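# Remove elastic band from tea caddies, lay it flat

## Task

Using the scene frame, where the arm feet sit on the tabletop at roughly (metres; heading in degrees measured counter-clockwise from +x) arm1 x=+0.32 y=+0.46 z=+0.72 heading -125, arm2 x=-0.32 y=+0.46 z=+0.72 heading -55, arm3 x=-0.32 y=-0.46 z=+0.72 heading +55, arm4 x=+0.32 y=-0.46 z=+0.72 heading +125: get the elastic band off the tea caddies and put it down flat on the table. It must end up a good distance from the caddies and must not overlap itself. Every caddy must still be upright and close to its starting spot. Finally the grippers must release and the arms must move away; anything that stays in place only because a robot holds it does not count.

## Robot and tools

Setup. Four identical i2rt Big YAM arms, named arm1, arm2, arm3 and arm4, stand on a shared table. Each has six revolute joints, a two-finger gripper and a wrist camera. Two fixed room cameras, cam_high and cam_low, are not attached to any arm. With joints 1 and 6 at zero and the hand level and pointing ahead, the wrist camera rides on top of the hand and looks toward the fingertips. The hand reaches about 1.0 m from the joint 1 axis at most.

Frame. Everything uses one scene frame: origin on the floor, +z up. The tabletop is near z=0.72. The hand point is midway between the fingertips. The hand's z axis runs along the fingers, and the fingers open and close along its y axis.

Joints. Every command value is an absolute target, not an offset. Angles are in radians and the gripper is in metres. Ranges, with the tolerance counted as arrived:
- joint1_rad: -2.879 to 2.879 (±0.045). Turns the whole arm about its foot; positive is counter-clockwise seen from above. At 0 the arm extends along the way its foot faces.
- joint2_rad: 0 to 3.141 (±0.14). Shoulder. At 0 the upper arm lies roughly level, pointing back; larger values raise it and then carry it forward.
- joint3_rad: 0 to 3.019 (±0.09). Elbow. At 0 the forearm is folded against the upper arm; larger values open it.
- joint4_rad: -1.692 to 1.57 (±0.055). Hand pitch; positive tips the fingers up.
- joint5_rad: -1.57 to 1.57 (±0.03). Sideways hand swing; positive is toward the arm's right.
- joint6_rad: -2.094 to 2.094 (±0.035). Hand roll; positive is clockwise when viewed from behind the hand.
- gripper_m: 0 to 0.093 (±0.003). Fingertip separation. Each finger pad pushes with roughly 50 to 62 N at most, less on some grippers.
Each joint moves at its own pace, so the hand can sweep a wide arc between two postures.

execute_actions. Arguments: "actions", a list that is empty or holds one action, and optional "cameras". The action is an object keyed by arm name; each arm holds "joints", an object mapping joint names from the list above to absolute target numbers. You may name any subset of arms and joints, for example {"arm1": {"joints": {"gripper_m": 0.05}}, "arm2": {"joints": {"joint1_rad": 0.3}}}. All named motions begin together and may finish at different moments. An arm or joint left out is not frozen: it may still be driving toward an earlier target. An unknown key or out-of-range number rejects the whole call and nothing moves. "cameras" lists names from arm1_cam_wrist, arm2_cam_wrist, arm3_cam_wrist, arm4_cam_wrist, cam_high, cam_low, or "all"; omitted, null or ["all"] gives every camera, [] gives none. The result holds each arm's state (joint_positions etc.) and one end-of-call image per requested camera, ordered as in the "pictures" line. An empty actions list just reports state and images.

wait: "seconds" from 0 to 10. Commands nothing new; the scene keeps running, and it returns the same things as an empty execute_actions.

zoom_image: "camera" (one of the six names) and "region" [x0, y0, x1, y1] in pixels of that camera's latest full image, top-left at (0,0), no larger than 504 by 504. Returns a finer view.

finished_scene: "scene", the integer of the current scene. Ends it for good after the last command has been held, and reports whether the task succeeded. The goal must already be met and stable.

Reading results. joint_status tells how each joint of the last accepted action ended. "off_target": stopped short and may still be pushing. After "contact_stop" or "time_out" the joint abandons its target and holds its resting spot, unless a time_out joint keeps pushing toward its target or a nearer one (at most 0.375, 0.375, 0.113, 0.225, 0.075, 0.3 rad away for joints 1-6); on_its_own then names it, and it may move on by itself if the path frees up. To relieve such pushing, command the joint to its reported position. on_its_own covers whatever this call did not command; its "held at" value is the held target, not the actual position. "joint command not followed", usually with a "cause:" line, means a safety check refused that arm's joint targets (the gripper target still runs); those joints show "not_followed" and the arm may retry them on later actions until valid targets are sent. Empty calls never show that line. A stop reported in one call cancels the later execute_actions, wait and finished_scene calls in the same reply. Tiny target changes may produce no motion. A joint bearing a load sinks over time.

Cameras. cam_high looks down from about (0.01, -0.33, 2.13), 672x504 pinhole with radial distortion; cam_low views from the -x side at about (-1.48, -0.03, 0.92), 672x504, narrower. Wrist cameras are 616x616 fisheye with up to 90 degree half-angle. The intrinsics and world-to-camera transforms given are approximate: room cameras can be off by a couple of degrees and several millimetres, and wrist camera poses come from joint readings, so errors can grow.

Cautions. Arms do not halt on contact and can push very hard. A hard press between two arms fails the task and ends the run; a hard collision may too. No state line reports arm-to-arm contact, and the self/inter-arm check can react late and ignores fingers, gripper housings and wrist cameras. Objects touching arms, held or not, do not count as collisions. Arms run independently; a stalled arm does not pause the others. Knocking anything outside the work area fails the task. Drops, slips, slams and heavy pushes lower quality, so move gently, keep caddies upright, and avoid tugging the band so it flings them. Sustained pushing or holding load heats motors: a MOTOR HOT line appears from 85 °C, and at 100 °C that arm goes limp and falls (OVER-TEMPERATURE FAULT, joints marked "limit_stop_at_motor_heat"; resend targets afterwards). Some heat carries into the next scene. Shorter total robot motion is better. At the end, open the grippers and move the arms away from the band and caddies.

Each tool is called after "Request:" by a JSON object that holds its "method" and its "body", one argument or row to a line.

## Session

Request:
{"method": "execute_actions", "body": {
  "actions": []
}}

Scene clock: 0.00 s.
Motor temperatures (°C, as the motors report them): arm1=[18 21 24 20 20 21] | arm2=[19 20 27 21 20 19] | arm3=[19 21 26 19 19 21] | arm4=[22 19 27 22 19 18]
arm1.joint_positions: joint1_rad=-0.017 joint2_rad=+0.447 joint3_rad=+1.471 joint4_rad=-1.522 joint5_rad=-0.015 joint6_rad=+0.012 gripper_m=+0.095
arm1.joint_status: not commanded
arm1.hand: x=+0.2472 y=+0.3534 z=+1.3594 quat_wxyz=(-0.233, -0.770, -0.386, +0.451) (m; scene frame)
arm2.joint_positions: joint1_rad=+0.010 joint2_rad=+0.445 joint3_rad=+1.474 joint4_rad=-1.548 joint5_rad=-0.008 joint6_rad=-0.009 gripper_m=+0.094
arm2.joint_status: not commanded
arm2.hand: x=-0.2434 y=+0.3676 z=+1.3071 quat_wxyz=(-0.447, -0.381, -0.776, +0.229) (m; scene frame)
arm3.joint_positions: joint1_rad=+0.014 joint2_rad=+0.441 joint3_rad=+1.470 joint4_rad=-1.539 joint5_rad=-0.010 joint6_rad=-0.016 gripper_m=+0.094
arm3.joint_status: not commanded
arm3.hand: x=-0.2584 y=-0.3577 z=+1.3439 quat_wxyz=(-0.441, +0.430, -0.747, -0.248) (m; scene frame)
arm4.joint_positions: joint1_rad=+0.008 joint2_rad=+0.450 joint3_rad=+1.453 joint4_rad=-1.526 joint5_rad=-0.008 joint6_rad=+0.010 gripper_m=+0.094
arm4.joint_status: not commanded
arm4.hand: x=+0.2450 y=-0.3527 z=+1.3156 quat_wxyz=(-0.228, +0.765, -0.407, -0.444) (m; scene frame)
pictures: arm1_cam_wrist, arm2_cam_wrist, arm3_cam_wrist, arm4_cam_wrist, cam_high, cam_low
Images, in order (width x height): arm1_cam_wrist 616x616, arm2_cam_wrist 616x616, arm3_cam_wrist 616x616, arm4_cam_wrist 616x616, cam_high 672x504, cam_low 672x504.

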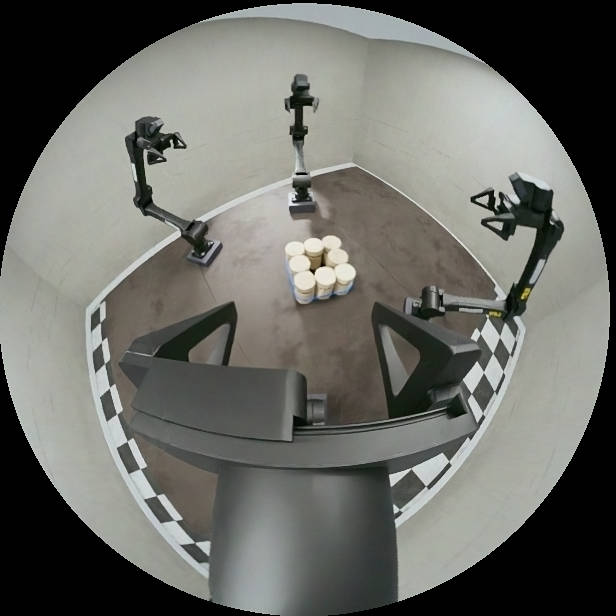

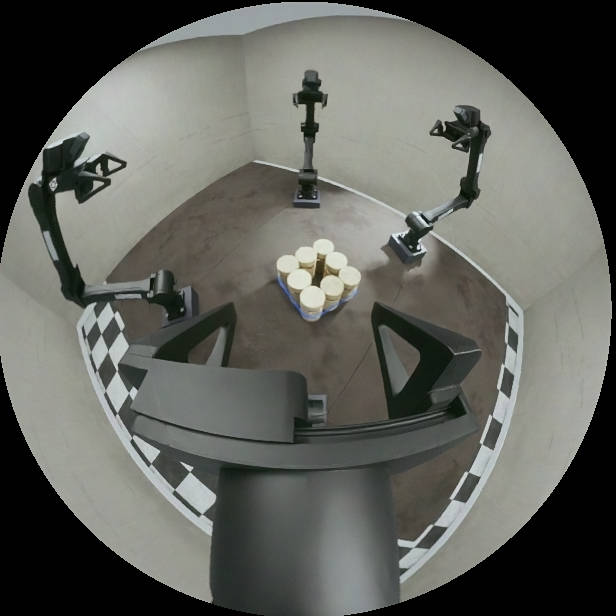

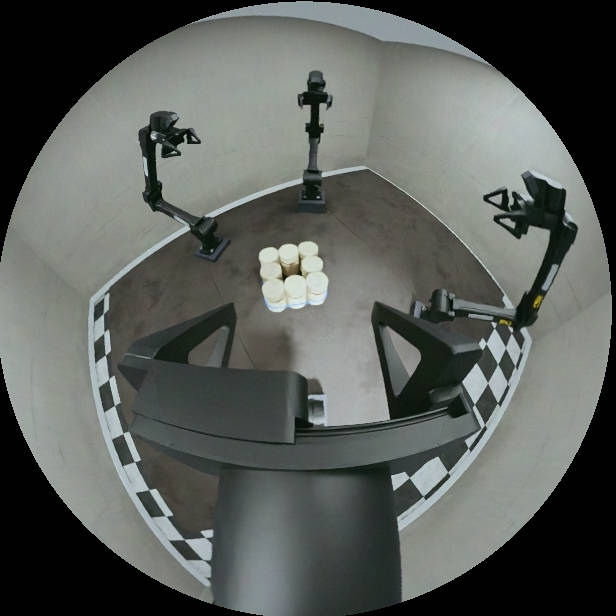

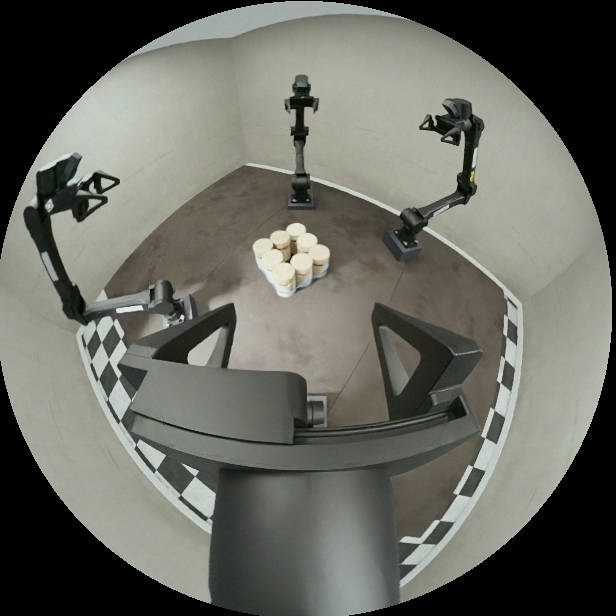

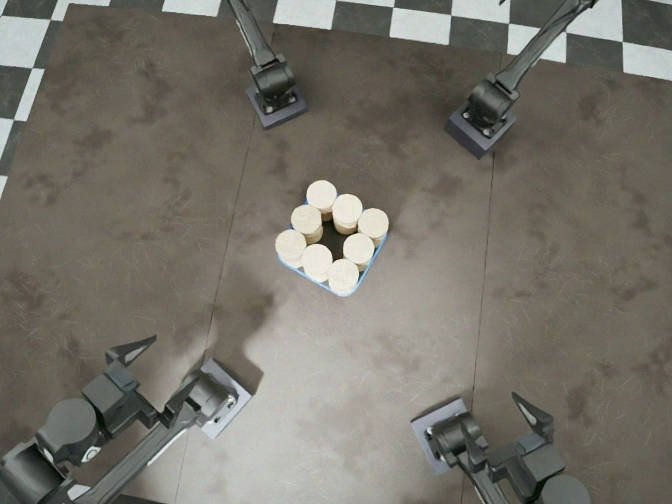

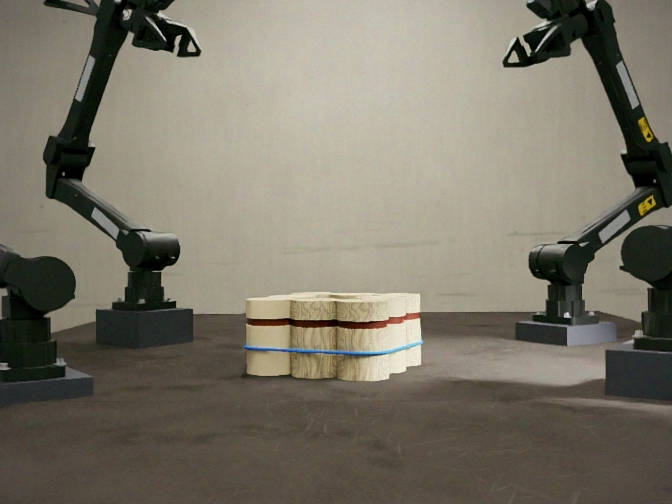

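Request:
{"method": "zoom_image", "body": {
  "camera": "cam_high",
  "region": [260,165,410,315]
}}

Request:
{"method": "zoom_image", "body": {
  "camera": "cam_low",
  "region": [230,270,440,400]
}}

Region (260, 165, 410, 315) of cam_high's 672x504 image, scaled by 3.360, with more detail than that image has.

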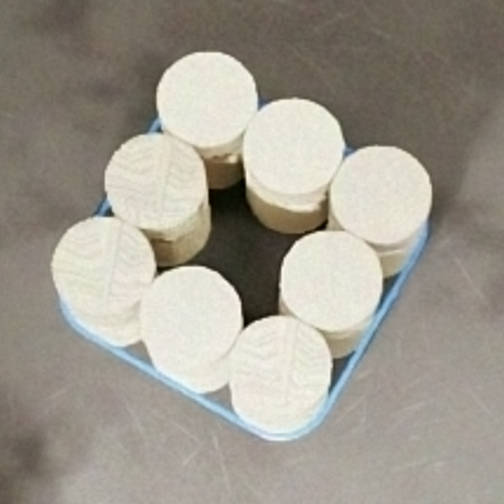

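Region (230, 270, 440, 400) of cam_low's 672x504 image, scaled by 2.400, with more detail than that image has; it fills the top 312 rows of this view, and the rest is white.

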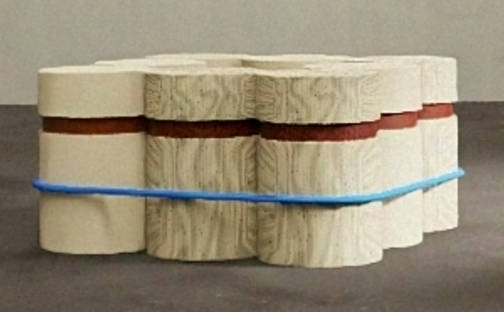

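Request:
{"method": "execute_actions", "body": {
  "actions": [
    {"arm1":{"joints":{"joint1_rad":-0.125,"joint2_rad":0.9,"joint3_rad":0.51,"joint4_rad":0.07,"joint5_rad":0,"joint6_rad":1.27,"gripper_m":0.026}},"arm2":{"joints":{"joint1_rad":-0.524,"joint2_rad":0.7,"joint3_rad":0.44,"joint4_rad":-0.265,"joint5_rad":-0.5,"joint6_rad":0.75,"gripper_m":0.026}},"arm3":{"joints":{"joint1_rad":0.175,"joint2_rad":0.8,"joint3_rad":0.435,"joint4_rad":0.028,"joint5_rad":0,"joint6_rad":1.57,"gripper_m":0.026}},"arm4":{"joints":{"joint1_rad":0.05,"joint2_rad":0.9,"joint3_rad":0.662,"joint4_rad":-0.065,"joint5_rad":0,"joint6_rad":1.115,"gripper_m":0.026}}}
  ],
  "cameras": []
}}

Request:
{"method": "execute_actions", "body": {
  "actions": [
    {"arm1":{"joints":{"joint2_rad":1.28}},"arm2":{"joints":{"joint2_rad":0.96}},"arm3":{"joints":{"joint2_rad":1.14}},"arm4":{"joints":{"joint2_rad":1.31}}}
  ]
}}

Scene clock: 55.00 s.
Motor temperatures (°C, as the motors report them): arm1=[18 21 26 20 20 21] | arm2=[19 21 30 22 20 19] | arm3=[19 21 29 20 19 21] | arm4=[22 20 30 22 19 18]
arm1.joint_positions: joint1_rad=-0.121 joint2_rad=+0.908 joint3_rad=+0.508 joint4_rad=+0.056 joint5_rad=-0.003 joint6_rad=+1.261 gripper_m=+0.026
arm1.joint_status: all done
arm1.hand: x=+0.0310 y=+0.1452 z=+1.0316 quat_wxyz=(-0.494, -0.801, +0.175, +0.290) (m; scene frame)
arm2.joint_positions: joint1_rad=-0.521 joint2_rad=+0.708 joint3_rad=+0.445 joint4_rad=-0.284 joint5_rad=-0.497 joint6_rad=+0.733 gripper_m=+0.026
arm2.joint_status: all done
arm2.hand: x=-0.2012 y=+0.1324 z=+0.9596 quat_wxyz=(-0.520, -0.697, -0.494, -0.026) (m; scene frame)
arm3.joint_positions: joint1_rad=+0.167 joint2_rad=+0.813 joint3_rad=+0.430 joint4_rad=+0.006 joint5_rad=-0.001 joint6_rad=+1.560 gripper_m=+0.026
arm3.joint_status: all done
arm3.hand: x=-0.1680 y=-0.0968 z=+1.0024 quat_wxyz=(-0.113, -0.158, -0.812, -0.551) (m; scene frame)
arm4.joint_positions: joint1_rad=+0.044 joint2_rad=+0.906 joint3_rad=+0.663 joint4_rad=-0.089 joint5_rad=-0.003 joint6_rad=+1.106 gripper_m=+0.026
arm4.joint_status: all done
arm4.hand: x=+0.0558 y=-0.1009 z=+1.0571 quat_wxyz=(+0.049, +0.427, -0.695, -0.577) (m; scene frame)
pictures: none
No camera images: the call's "cameras" was empty. Leave "cameras" out to get every camera's image.

Scene clock: 56.13 s.
Motor temperatures (°C, as the motors report them): arm1=[18 21 26 20 20 21] | arm2=[19 21 30 22 20 19] | arm3=[19 21 29 20 19 21] | arm4=[22 20 30 22 19 18]
arm1.joint_positions: joint1_rad=-0.121 joint2_rad=+1.277 joint3_rad=+0.508 joint4_rad=+0.062 joint5_rad=-0.003 joint6_rad=+1.262 gripper_m=+0.026
arm1.joint_status: all done
arm1.hand: x=+0.0223 y=+0.1373 z=+0.8798 quat_wxyz=(-0.358, -0.889, +0.195, +0.210) (m; scene frame)
arm2.joint_positions: joint1_rad=-0.521 joint2_rad=+0.965 joint3_rad=+0.445 joint4_rad=-0.280 joint5_rad=-0.498 joint6_rad=+0.733 gripper_m=+0.026
arm2.joint_status: all done
arm2.hand: x=-0.2006 y=+0.1212 z=+0.8772 quat_wxyz=(-0.422, -0.757, -0.493, -0.078) (m; scene frame)
arm3.joint_positions: joint1_rad=+0.167 joint2_rad=+1.133 joint3_rad=+0.430 joint4_rad=+0.013 joint5_rad=-0.001 joint6_rad=+1.561 gripper_m=+0.026
arm3.joint_status: all done
arm3.hand: x=-0.1643 y=-0.0874 z=+0.8823 quat_wxyz=(-0.085, -0.173, -0.888, -0.418) (m; scene frame)
arm4.joint_positions: joint1_rad=+0.044 joint2_rad=+1.320 joint3_rad=+0.654 joint4_rad=-0.081 joint5_rad=-0.003 joint6_rad=+1.106 gripper_m=+0.026
arm4.joint_status: all done
arm4.hand: x=+0.0388 y=-0.0775 z=+0.8698 quat_wxyz=(+0.034, +0.479, -0.782, -0.397) (m; scene frame)
pictures: arm1_cam_wrist, arm2_cam_wrist, arm3_cam_wrist, arm4_cam_wrist, cam_high, cam_low
camera_calibration (this result's frames):
arm1_cam_wrist: T_world_to_cam=[[0.189927, 0.658785, -0.727963, 0.546962], [0.978412, -0.0654755, 0.196016, -0.183444], [0.0814685, -0.749476, -0.656999, 0.800731], [0, 0, 0, 1]] pos_world=[0.0103672, 0.227788, 0.960205]
arm2_cam_wrist: T_world_to_cam=[[-0.680467, 0.150421, -0.717174, 0.473531], [0.091559, 0.988488, 0.120454, -0.200442], [0.727036, 0.0163015, -0.686406, 0.874771], [0, 0, 0, 1]] pos_world=[-0.295416, 0.112645, 0.964196]
arm3_cam_wrist: T_world_to_cam=[[-0.240489, -0.587538, -0.772634, 0.595149], [-0.923729, -0.105965, 0.368098, -0.480766], [-0.298144, 0.802228, -0.517243, 0.601384], [0, 0, 0, 1]] pos_world=[-0.121672, -0.183719, 0.947863]
arm4_cam_wrist: T_world_to_cam=[[0.725239, -0.228345, -0.649528, 0.518115], [-0.187161, -0.97326, 0.133177, -0.178619], [-0.66257, 0.0249814, -0.748584, 0.805117], [0, 0, 0, 1]] pos_world=[0.124258, -0.0756466, 0.963016]
Images, in order (width x height): arm1_cam_wrist 616x616, arm2_cam_wrist 616x616, arm3_cam_wrist 616x616, arm4_cam_wrist 616x616, cam_high 672x504, cam_low 672x504.

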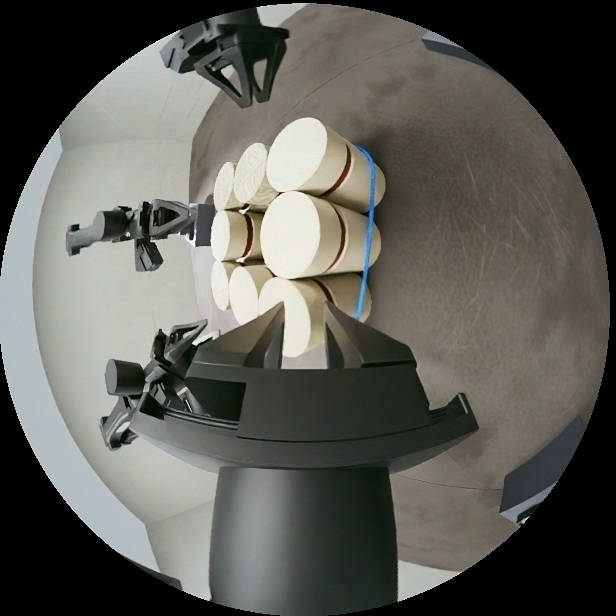

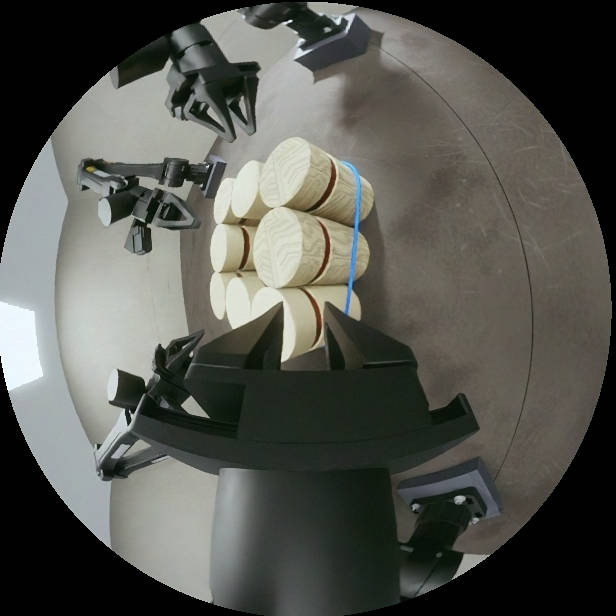

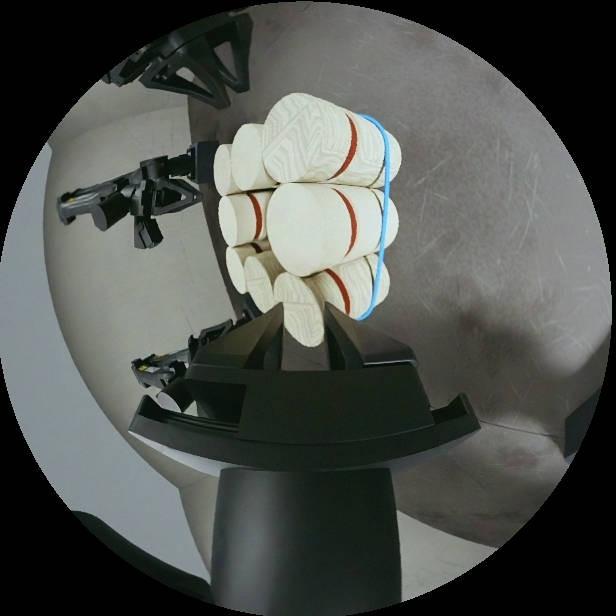

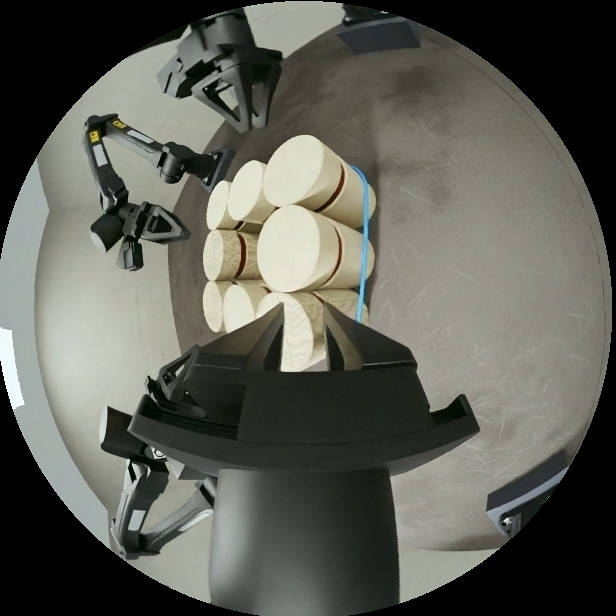

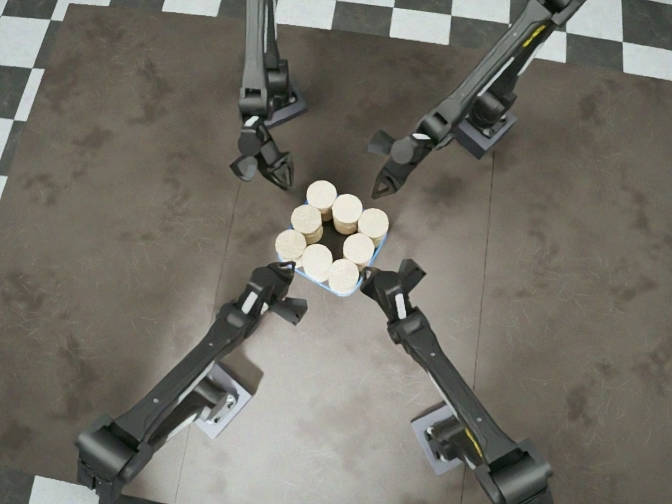

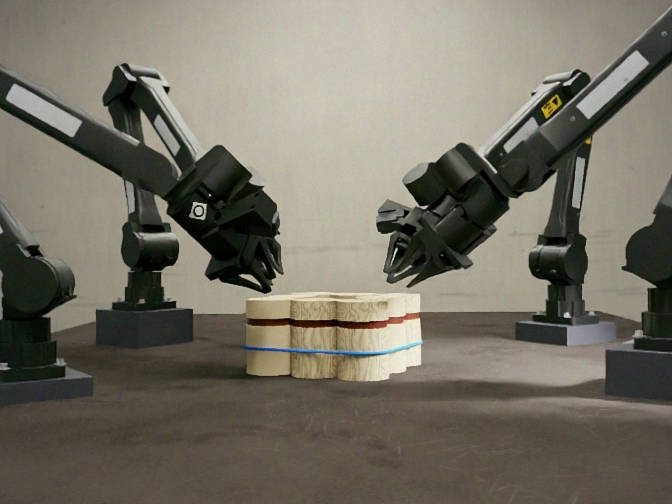

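Request:
{"method": "zoom_image", "body": {
  "camera": "cam_high",
  "region": [250,155,420,325]
}}

Region (250, 155, 420, 325) of cam_high's 672x504 image, scaled by 2.965, with more detail than that image has.

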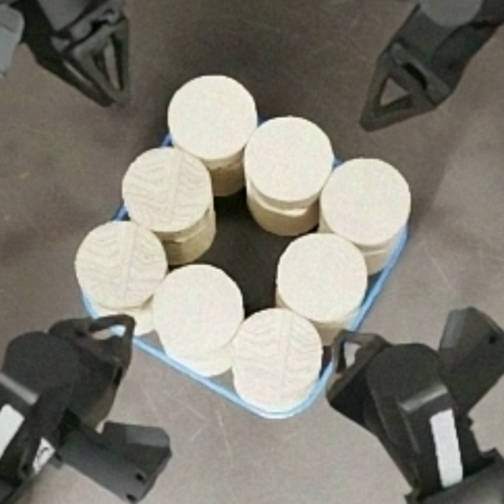

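Request:
{"method": "execute_actions", "body": {
  "actions": [
    {"arm1":{"joints":{"joint2_rad":1.44}},"arm2":{"joints":{"joint2_rad":1.16}},"arm3":{"joints":{"joint2_rad":1.32,"joint4_rad":-0.01}},"arm4":{"joints":{"joint2_rad":1.44,"joint4_rad":-0.13}}}
  ]
}}

Request:
{"method": "zoom_image", "body": {
  "camera": "cam_high",
  "region": [250,155,420,325]
}}

Scene clock: 68.77 s.
Motor temperatures (°C, as the motors report them): arm1=[18 21 26 20 20 21] | arm2=[19 21 30 22 20 19] | arm3=[19 21 30 20 19 21] | arm4=[22 20 30 22 19 18]
arm1.joint_positions: joint1_rad=-0.121 joint2_rad=+1.440 joint3_rad=+0.508 joint4_rad=+0.062 joint5_rad=-0.003 joint6_rad=+1.262 gripper_m=+0.026
arm1.joint_status: all done
arm1.hand: x=+0.0308 y=+0.1473 z=+0.8127 quat_wxyz=(-0.292, -0.919, +0.203, +0.172) (m; scene frame)
arm2.joint_positions: joint1_rad=-0.521 joint2_rad=+1.165 joint3_rad=+0.445 joint4_rad=-0.280 joint5_rad=-0.498 joint6_rad=+0.734 gripper_m=+0.026
arm2.joint_status: all done
arm2.hand: x=-0.2019 y=+0.1276 z=+0.8119 quat_wxyz=(-0.340, -0.796, -0.486, -0.118) (m; scene frame)
arm3.joint_positions: joint1_rad=+0.167 joint2_rad=+1.313 joint3_rad=+0.430 joint4_rad=+0.000 joint5_rad=-0.001 joint6_rad=+1.561 gripper_m=+0.026
arm3.joint_status: all done
arm3.hand: x=-0.1698 y=-0.1006 z=+0.8121 quat_wxyz=(-0.067, -0.180, -0.924, -0.331) (m; scene frame)
arm4.joint_positions: joint1_rad=+0.044 joint2_rad=+1.451 joint3_rad=+0.654 joint4_rad=-0.123 joint5_rad=-0.003 joint6_rad=+1.106 gripper_m=+0.026
arm4.joint_status: all done
arm4.hand: x=+0.0476 y=-0.0894 z=+0.8044 quat_wxyz=(+0.028, +0.495, -0.808, -0.317) (m; scene frame)
pictures: arm1_cam_wrist, arm2_cam_wrist, arm3_cam_wrist, arm4_cam_wrist, cam_high, cam_low
camera_calibration (this result's frames):
arm1_cam_wrist: T_world_to_cam=[[0.265586, 0.73937, -0.618705, 0.386991], [0.951106, -0.0959834, 0.293571, -0.251984], [0.157672, -0.666422, -0.728712, 0.807152], [0, 0, 0, 1]] pos_world=[0.00961838, 0.227588, 0.901589]
arm2_cam_wrist: T_world_to_cam=[[-0.69454, 0.289172, -0.658782, 0.356961], [0.0981092, 0.945183, 0.311453, -0.346978], [0.712734, 0.151684, -0.684838, 0.809363], [0, 0, 0, 1]] pos_world=[-0.294895, 0.101967, 0.897509]
arm3_cam_wrist: T_world_to_cam=[[-0.293052, -0.713955, -0.635916, 0.399134], [-0.893177, -0.0328635, 0.448504, -0.514206], [-0.34111, 0.69942, -0.628057, 0.646327], [0, 0, 0, 1]] pos_world=[-0.121841, -0.183989, 0.890369]
arm4_cam_wrist: T_world_to_cam=[[0.786043, -0.31127, -0.534086, 0.363389], [-0.20688, -0.946617, 0.247219, -0.268219], [-0.582526, -0.083833, -0.808477, 0.796929], [0, 0, 0, 1]] pos_world=[0.123103, -0.0739793, 0.904689]
Images, in order (width x height): arm1_cam_wrist 616x616, arm2_cam_wrist 616x616, arm3_cam_wrist 616x616, arm4_cam_wrist 616x616, cam_high 672x504, cam_low 672x504.

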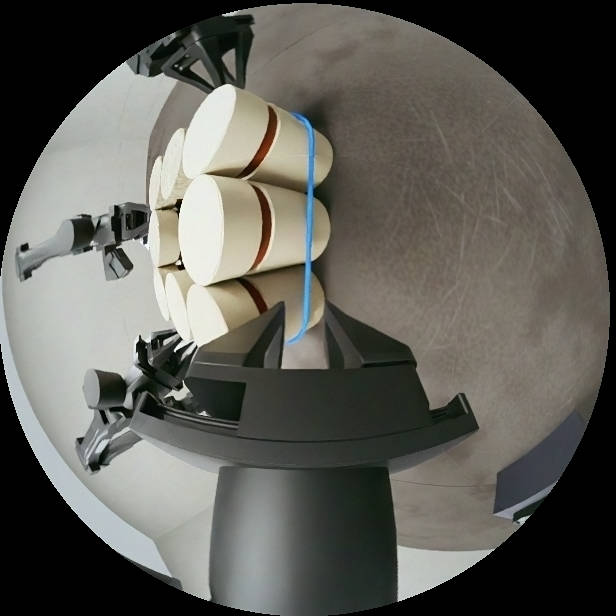

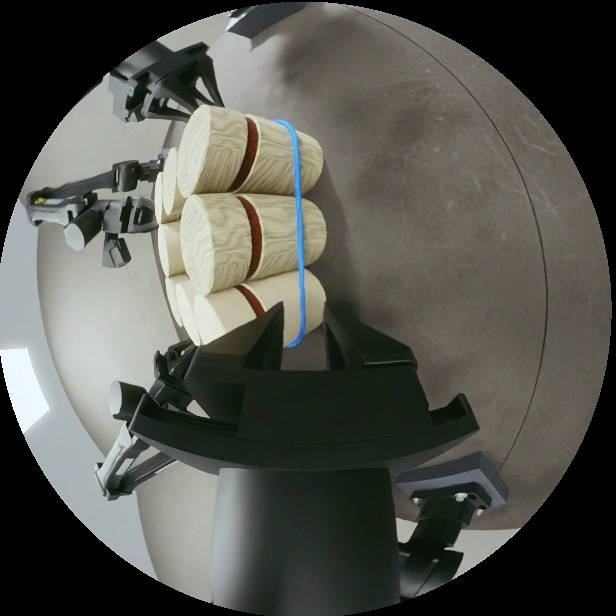

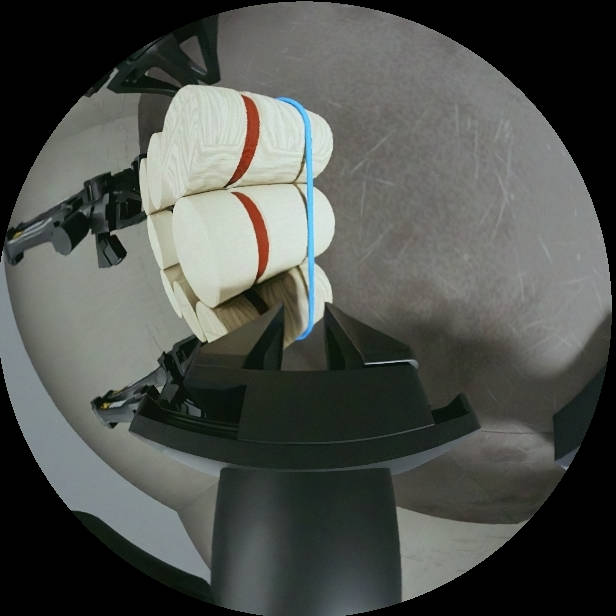

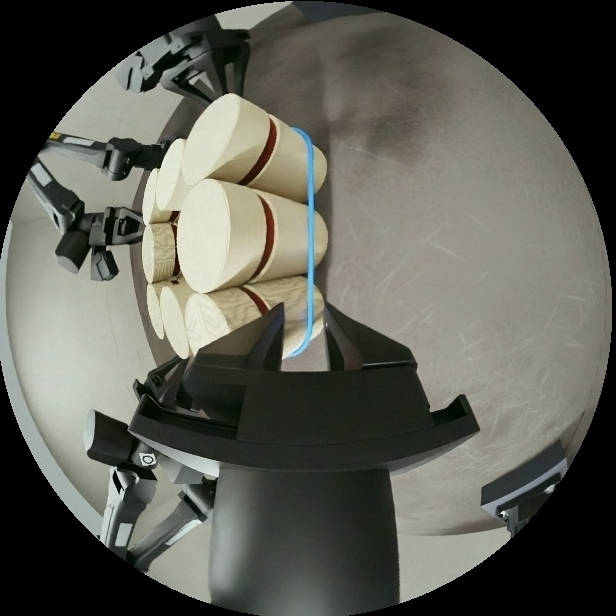

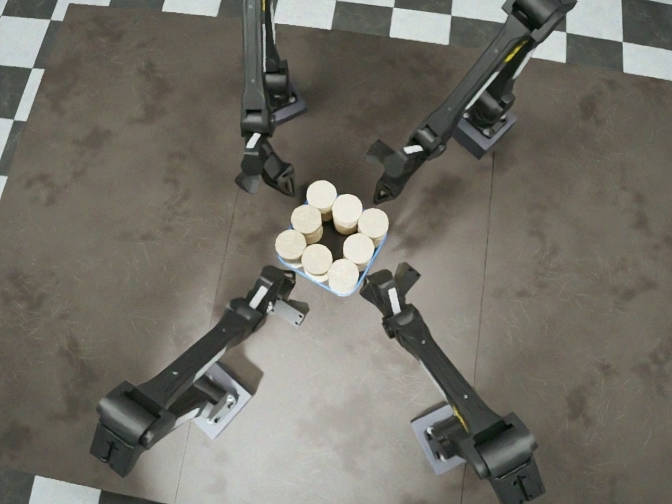

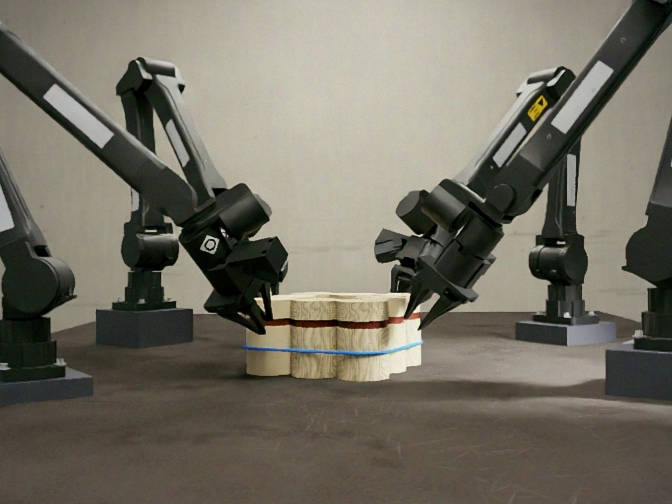

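Region (250, 155, 420, 325) of cam_high's 672x504 image, scaled by 2.965, with more detail than that image has.

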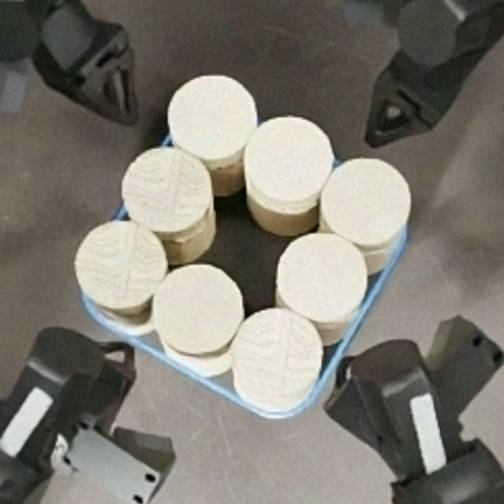

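Request:
{"method": "execute_actions", "body": {
  "actions": [
    {"arm1":{"joints":{"joint2_rad":1.56,"joint3_rad":0.575,"joint4_rad":0.15}},"arm2":{"joints":{"joint1_rad":-0.475,"joint2_rad":1.29,"joint3_rad":0.49,"joint4_rad":-0.163}},"arm3":{"joints":{"joint2_rad":1.455,"joint3_rad":0.485,"joint4_rad":0.118}},"arm4":{"joints":{"joint2_rad":1.545,"joint3_rad":0.705,"joint4_rad":-0.038}}}
  ],
  "cameras": ["arm1_cam_wrist","arm2_cam_wrist","arm3_cam_wrist","arm4_cam_wrist"]
}}

Scene clock: 87.57 s.
Motor temperatures (°C, as the motors report them): arm1=[18 21 26 20 20 21] | arm2=[19 21 30 22 20 19] | arm3=[19 21 29 20 19 21] | arm4=[22 20 30 22 19 18]
arm1.joint_positions: joint1_rad=-0.121 joint2_rad=+1.552 joint3_rad=+0.555 joint4_rad=+0.139 joint5_rad=-0.003 joint6_rad=+1.262 gripper_m=+0.026
arm1.joint_status: all done
arm1.hand: x=+0.0140 y=+0.1292 z=+0.7962 quat_wxyz=(-0.298, -0.916, +0.202, +0.175) (m; scene frame)
arm2.joint_positions: joint1_rad=-0.480 joint2_rad=+1.292 joint3_rad=+0.445 joint4_rad=-0.180 joint5_rad=-0.498 joint6_rad=+0.734 gripper_m=+0.026
arm2.joint_status: all done
arm2.hand: x=-0.1872 y=+0.1239 z=+0.7822 quat_wxyz=(-0.325, -0.791, -0.501, -0.131) (m; scene frame)
arm3.joint_positions: joint1_rad=+0.167 joint2_rad=+1.442 joint3_rad=+0.459 joint4_rad=+0.098 joint5_rad=-0.001 joint6_rad=+1.561 gripper_m=+0.026
arm3.joint_status: all done
arm3.hand: x=-0.1627 y=-0.0836 z=+0.7897 quat_wxyz=(-0.067, -0.180, -0.924, -0.330) (m; scene frame)
arm4.joint_positions: joint1_rad=+0.044 joint2_rad=+1.550 joint3_rad=+0.668 joint4_rad=-0.058 joint5_rad=-0.003 joint6_rad=+1.106 gripper_m=+0.026
arm4.joint_status: all done
arm4.hand: x=+0.0419 y=-0.0815 z=+0.7758 quat_wxyz=(+0.027, +0.497, -0.811, -0.307) (m; scene frame)
pictures: arm1_cam_wrist, arm2_cam_wrist, arm3_cam_wrist, arm4_cam_wrist
camera_calibration (this result's frames):
arm1_cam_wrist: T_world_to_cam=[[0.260353, 0.73328, -0.628106, 0.402911], [0.95359, -0.0933665, 0.286267, -0.22739], [0.15127, -0.673486, -0.723557, 0.782642], [0, 0, 0, 1]] pos_world=[-0.00645236, 0.210421, 0.884451]
arm2_cam_wrist: T_world_to_cam=[[-0.708438, 0.278368, -0.648557, 0.339366], [0.0604259, 0.939481, 0.33723, -0.3622], [0.703181, 0.199717, -0.682385, 0.769408], [0, 0, 0, 1]] pos_world=[-0.278727, 0.0921479, 0.867275]
arm3_cam_wrist: T_world_to_cam=[[-0.293517, -0.715074, -0.634442, 0.397836], [-0.892847, -0.0320749, 0.449216, -0.49776], [-0.341573, 0.698313, -0.629037, 0.62342], [0, 0, 0, 1]] pos_world=[-0.114708, -0.166826, 0.86816]
arm4_cam_wrist: T_world_to_cam=[[0.792227, -0.319708, -0.519772, 0.34299], [-0.209877, -0.94256, 0.25987, -0.264274], [-0.572999, -0.0967879, -0.813821, 0.77381], [0, 0, 0, 1]] pos_world=[0.116202, -0.0645419, 0.876697]
Images, in order (width x height): arm1_cam_wrist 616x616, arm2_cam_wrist 616x616, arm3_cam_wrist 616x616, arm4_cam_wrist 616x616.

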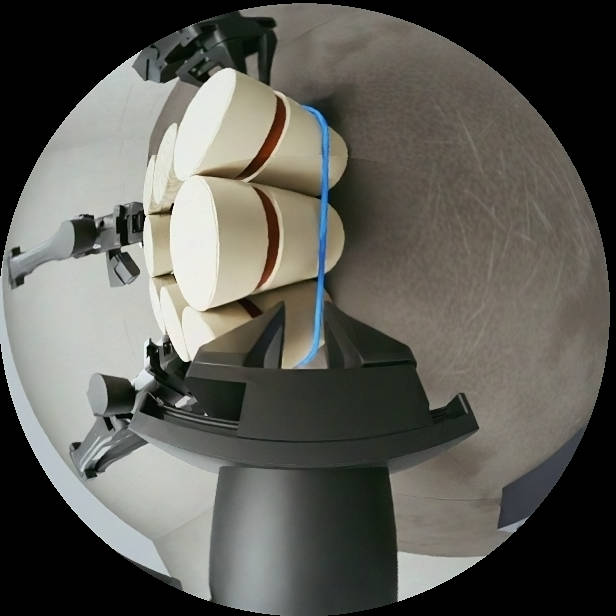

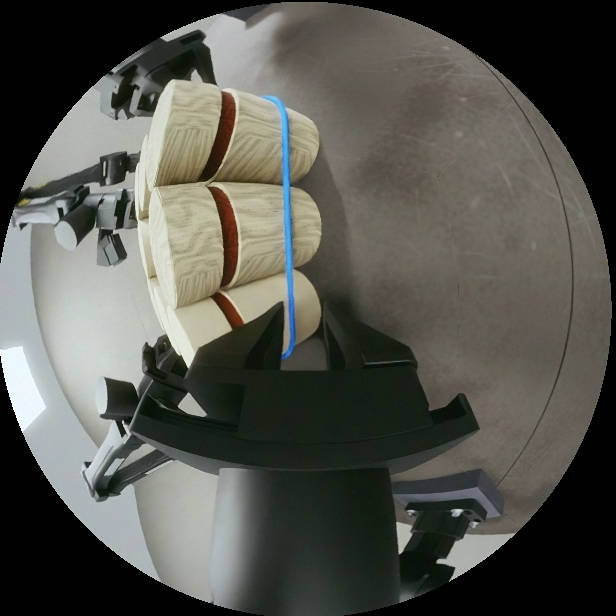

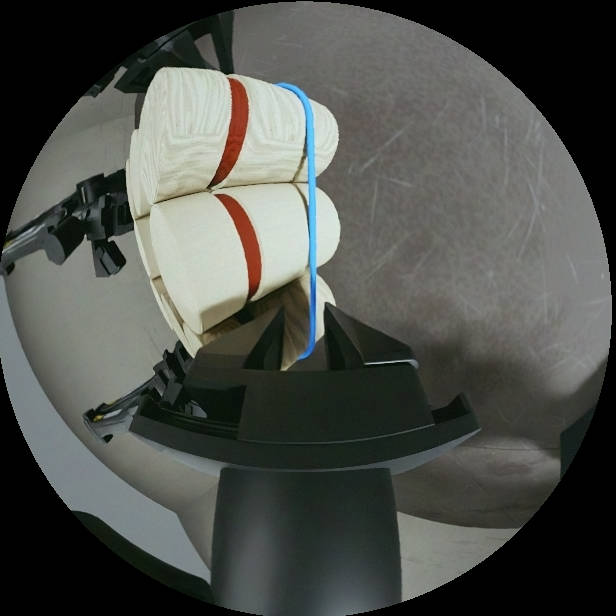

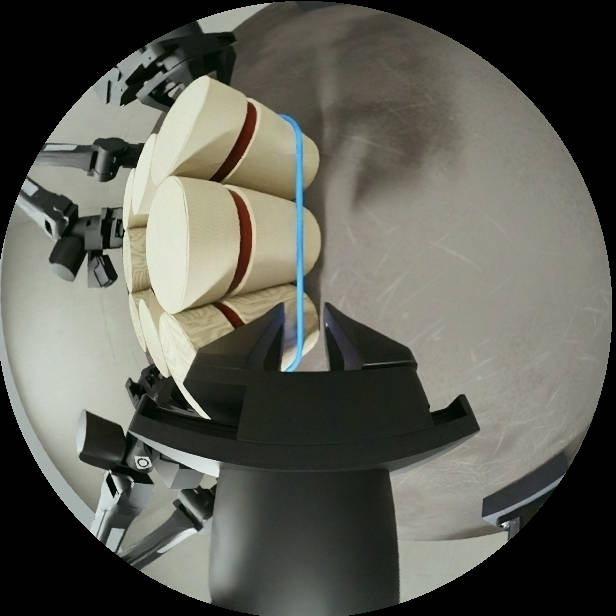

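Request:
{"method": "execute_actions", "body": {
  "actions": [
    {"arm1":{"joints":{"joint2_rad":1.60}},"arm2":{"joints":{"joint3_rad":0.52}},"arm3":{"joints":{"joint1_rad":0.148}}}
  ],
  "cameras": []
}}

Request:
{"method": "execute_actions", "body": {
  "actions": [
    {"arm1":{"joints":{"joint2_rad":1.68,"joint3_rad":0.603,"joint4_rad":0.225}},"arm2":{"joints":{"joint1_rad":-0.44,"joint2_rad":1.413,"joint3_rad":0.535,"joint4_rad":-0.055}},"arm3":{"joints":{"joint2_rad":1.588,"joint3_rad":0.508,"joint4_rad":0.226}},"arm4":{"joints":{"joint2_rad":1.635,"joint3_rad":0.74,"joint4_rad":0.038}}}
  ]
}}

Scene clock: 97.10 s.
Motor temperatures (°C, as the motors report them): arm1=[18 21 26 20 20 21] | arm2=[19 21 31 22 20 19] | arm3=[19 21 30 20 19 21] | arm4=[22 20 31 22 19 18]
arm1.joint_positions: joint1_rad=-0.121 joint2_rad=+1.587 joint3_rad=+0.555 joint4_rad=+0.140 joint5_rad=-0.003 joint6_rad=+1.262 gripper_m=+0.026
arm1.joint_status: all done
arm1.hand: x=+0.0171 y=+0.1327 z=+0.7813 quat_wxyz=(-0.284, -0.922, +0.204, +0.167) (m; scene frame)
arm2.joint_positions: joint1_rad=-0.480 joint2_rad=+1.292 joint3_rad=+0.475 joint4_rad=-0.177 joint5_rad=-0.498 joint6_rad=+0.734 gripper_m=+0.026
arm2.joint_status: all done
arm2.hand: x=-0.1848 y=+0.1090 z=+0.7942 quat_wxyz=(-0.340, -0.785, -0.503, -0.124) (m; scene frame)
arm3.joint_positions: joint1_rad=+0.159 joint2_rad=+1.442 joint3_rad=+0.459 joint4_rad=+0.098 joint5_rad=-0.001 joint6_rad=+1.561 gripper_m=+0.026
arm3.joint_status: all done
arm3.hand: x=-0.1599 y=-0.0848 z=+0.7897 quat_wxyz=(-0.068, -0.184, -0.924, -0.330) (m; scene frame)
arm4.joint_positions: joint1_rad=+0.044 joint2_rad=+1.550 joint3_rad=+0.668 joint4_rad=-0.058 joint5_rad=-0.003 joint6_rad=+1.106 gripper_m=+0.026
arm4.joint_status: not commanded
arm4.hand: x=+0.0419 y=-0.0815 z=+0.7758 quat_wxyz=(+0.027, +0.497, -0.811, -0.307) (m; scene frame)
pictures: none
No camera images: the call's "cameras" was empty. Leave "cameras" out to get every camera's image.

Scene clock: 98.00 s.
Motor temperatures (°C, as the motors report them): arm1=[18 21 26 20 20 21] | arm2=[19 21 32 22 20 19] | arm3=[19 21 30 20 19 21] | arm4=[22 20 31 22 19 18]
arm1.joint_positions: joint1_rad=-0.122 joint2_rad=+1.670 joint3_rad=+0.578 joint4_rad=+0.213 joint5_rad=+0.000 joint6_rad=+1.262 gripper_m=+0.026
arm1.joint_status: all done
arm1.hand: x=+0.0069 y=+0.1235 z=+0.7650 quat_wxyz=(-0.288, -0.920, +0.204, +0.172) (m; scene frame)
arm2.joint_positions: joint1_rad=-0.446 joint2_rad=+1.415 joint3_rad=+0.487 joint4_rad=-0.074 joint5_rad=-0.499 joint6_rad=+0.734 gripper_m=+0.026
arm2.joint_status: all done
arm2.hand: x=-0.1706 y=+0.1009 z=+0.7677 quat_wxyz=(-0.334, -0.778, -0.516, -0.132) (m; scene frame)
arm3.joint_positions: joint1_rad=+0.160 joint2_rad=+1.577 joint3_rad=+0.477 joint4_rad=+0.204 joint5_rad=-0.002 joint6_rad=+1.561 gripper_m=+0.026
arm3.joint_status: all done
arm3.hand: x=-0.1560 y=-0.0743 z=+0.7598 quat_wxyz=(-0.066, -0.184, -0.925, -0.325) (m; scene frame)
arm4.joint_positions: joint1_rad=+0.042 joint2_rad=+1.637 joint3_rad=+0.697 joint4_rad=+0.014 joint5_rad=+0.002 joint6_rad=+1.106 gripper_m=+0.026
arm4.joint_status: all done
arm4.hand: x=+0.0325 y=-0.0661 z=+0.7576 quat_wxyz=(+0.025, +0.494, -0.810, -0.314) (m; scene frame)
pictures: arm1_cam_wrist, arm2_cam_wrist, arm3_cam_wrist, arm4_cam_wrist, cam_high, cam_low
camera_calibration (this result's frames):
arm1_cam_wrist: T_world_to_cam=[[0.270355, 0.742773, -0.612533, 0.376249], [0.949702, -0.101316, 0.296313, -0.218921], [0.158034, -0.661833, -0.732804, 0.762839], [0, 0, 0, 1]] pos_world=[-0.014366, 0.203224, 0.854345]
arm2_cam_wrist: T_world_to_cam=[[-0.714063, 0.237571, -0.658539, 0.358915], [0.0256859, 0.948918, 0.314475, -0.326146], [0.69961, 0.20764, -0.68369, 0.752115], [0, 0, 0, 1]] pos_world=[-0.261522, 0.0680484, 0.853138]
arm3_cam_wrist: T_world_to_cam=[[-0.300957, -0.719019, -0.626447, 0.379889], [-0.890837, -0.0224702, 0.453766, -0.480449], [-0.340343, 0.694627, -0.633767, 0.603959], [0, 0, 0, 1]] pos_world=[-0.108118, -0.157174, 0.838761]
arm4_cam_wrist: T_world_to_cam=[[0.788007, -0.315857, -0.528469, 0.352818], [-0.21272, -0.945187, 0.247733, -0.237825], [-0.577751, -0.0827996, -0.812003, 0.754795], [0, 0, 0, 1]] pos_world=[0.10747, -0.0508519, 0.858266]
Images, in order (width x height): arm1_cam_wrist 616x616, arm2_cam_wrist 616x616, arm3_cam_wrist 616x616, arm4_cam_wrist 616x616, cam_high 672x504, cam_low 672x504.

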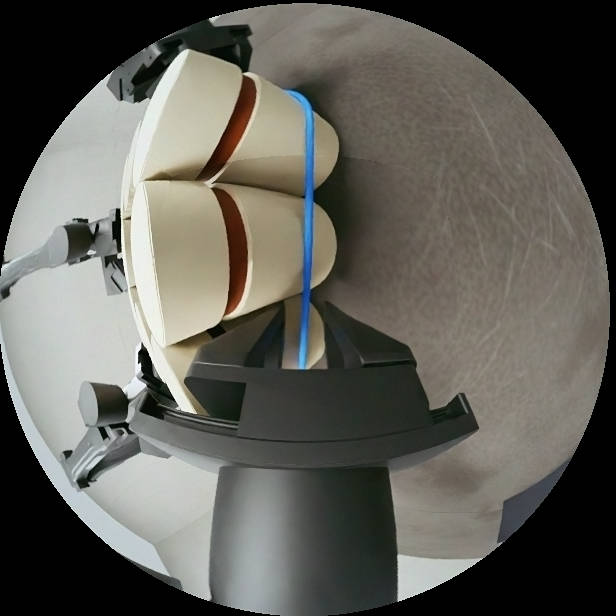

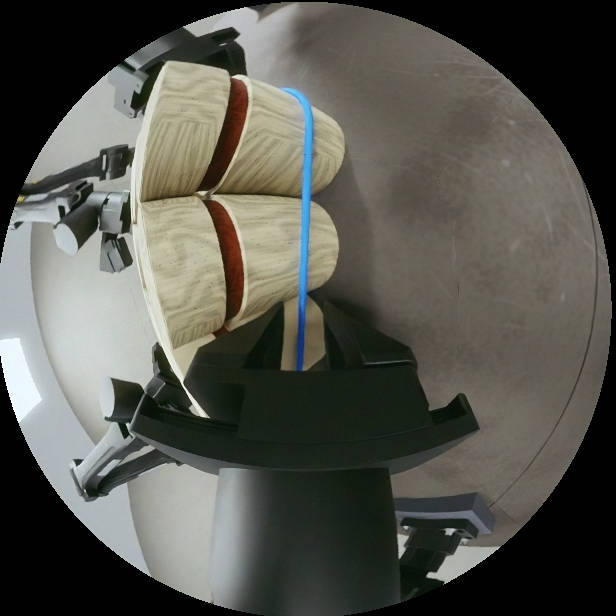

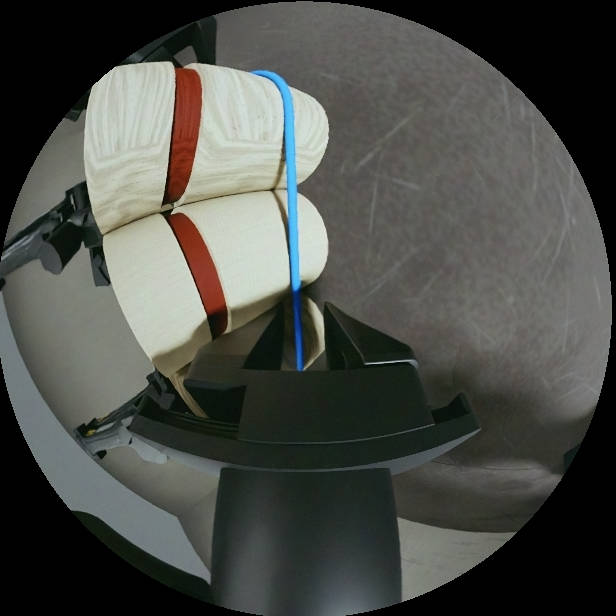

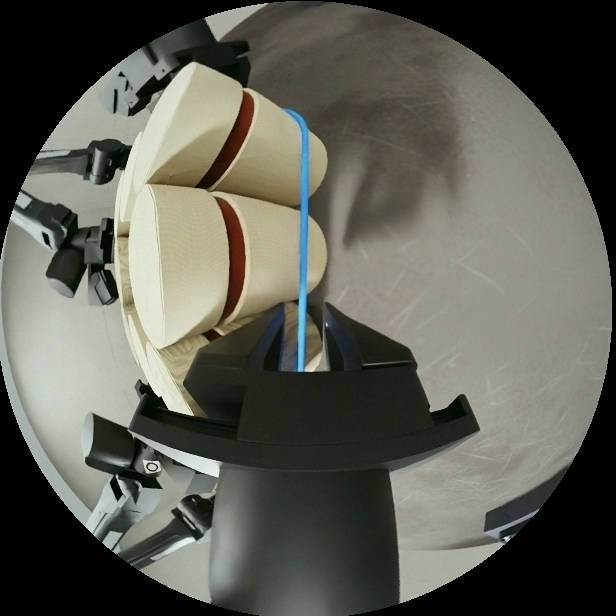

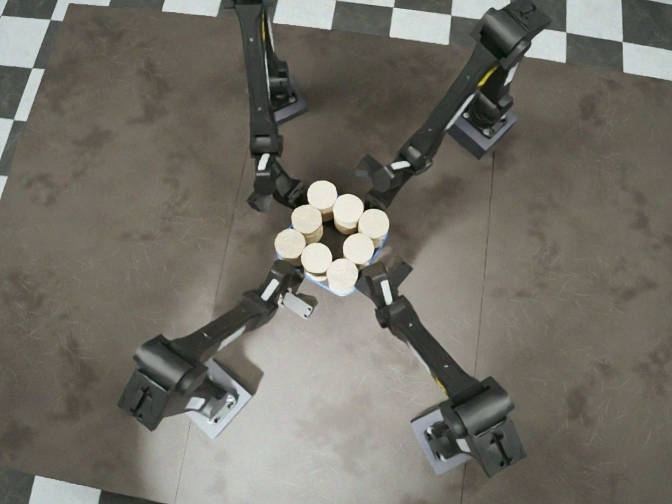

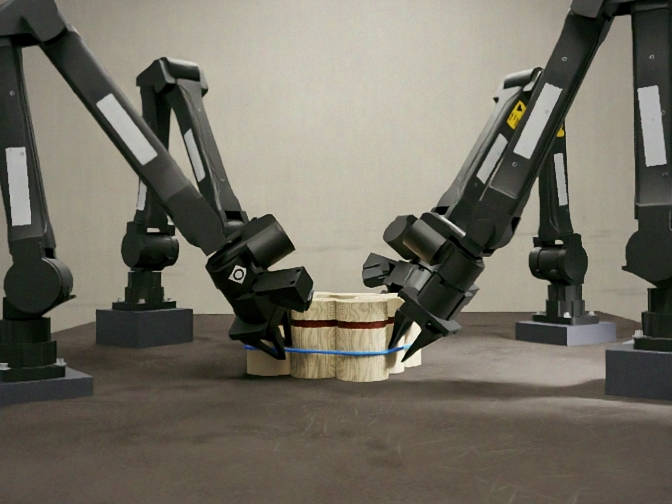

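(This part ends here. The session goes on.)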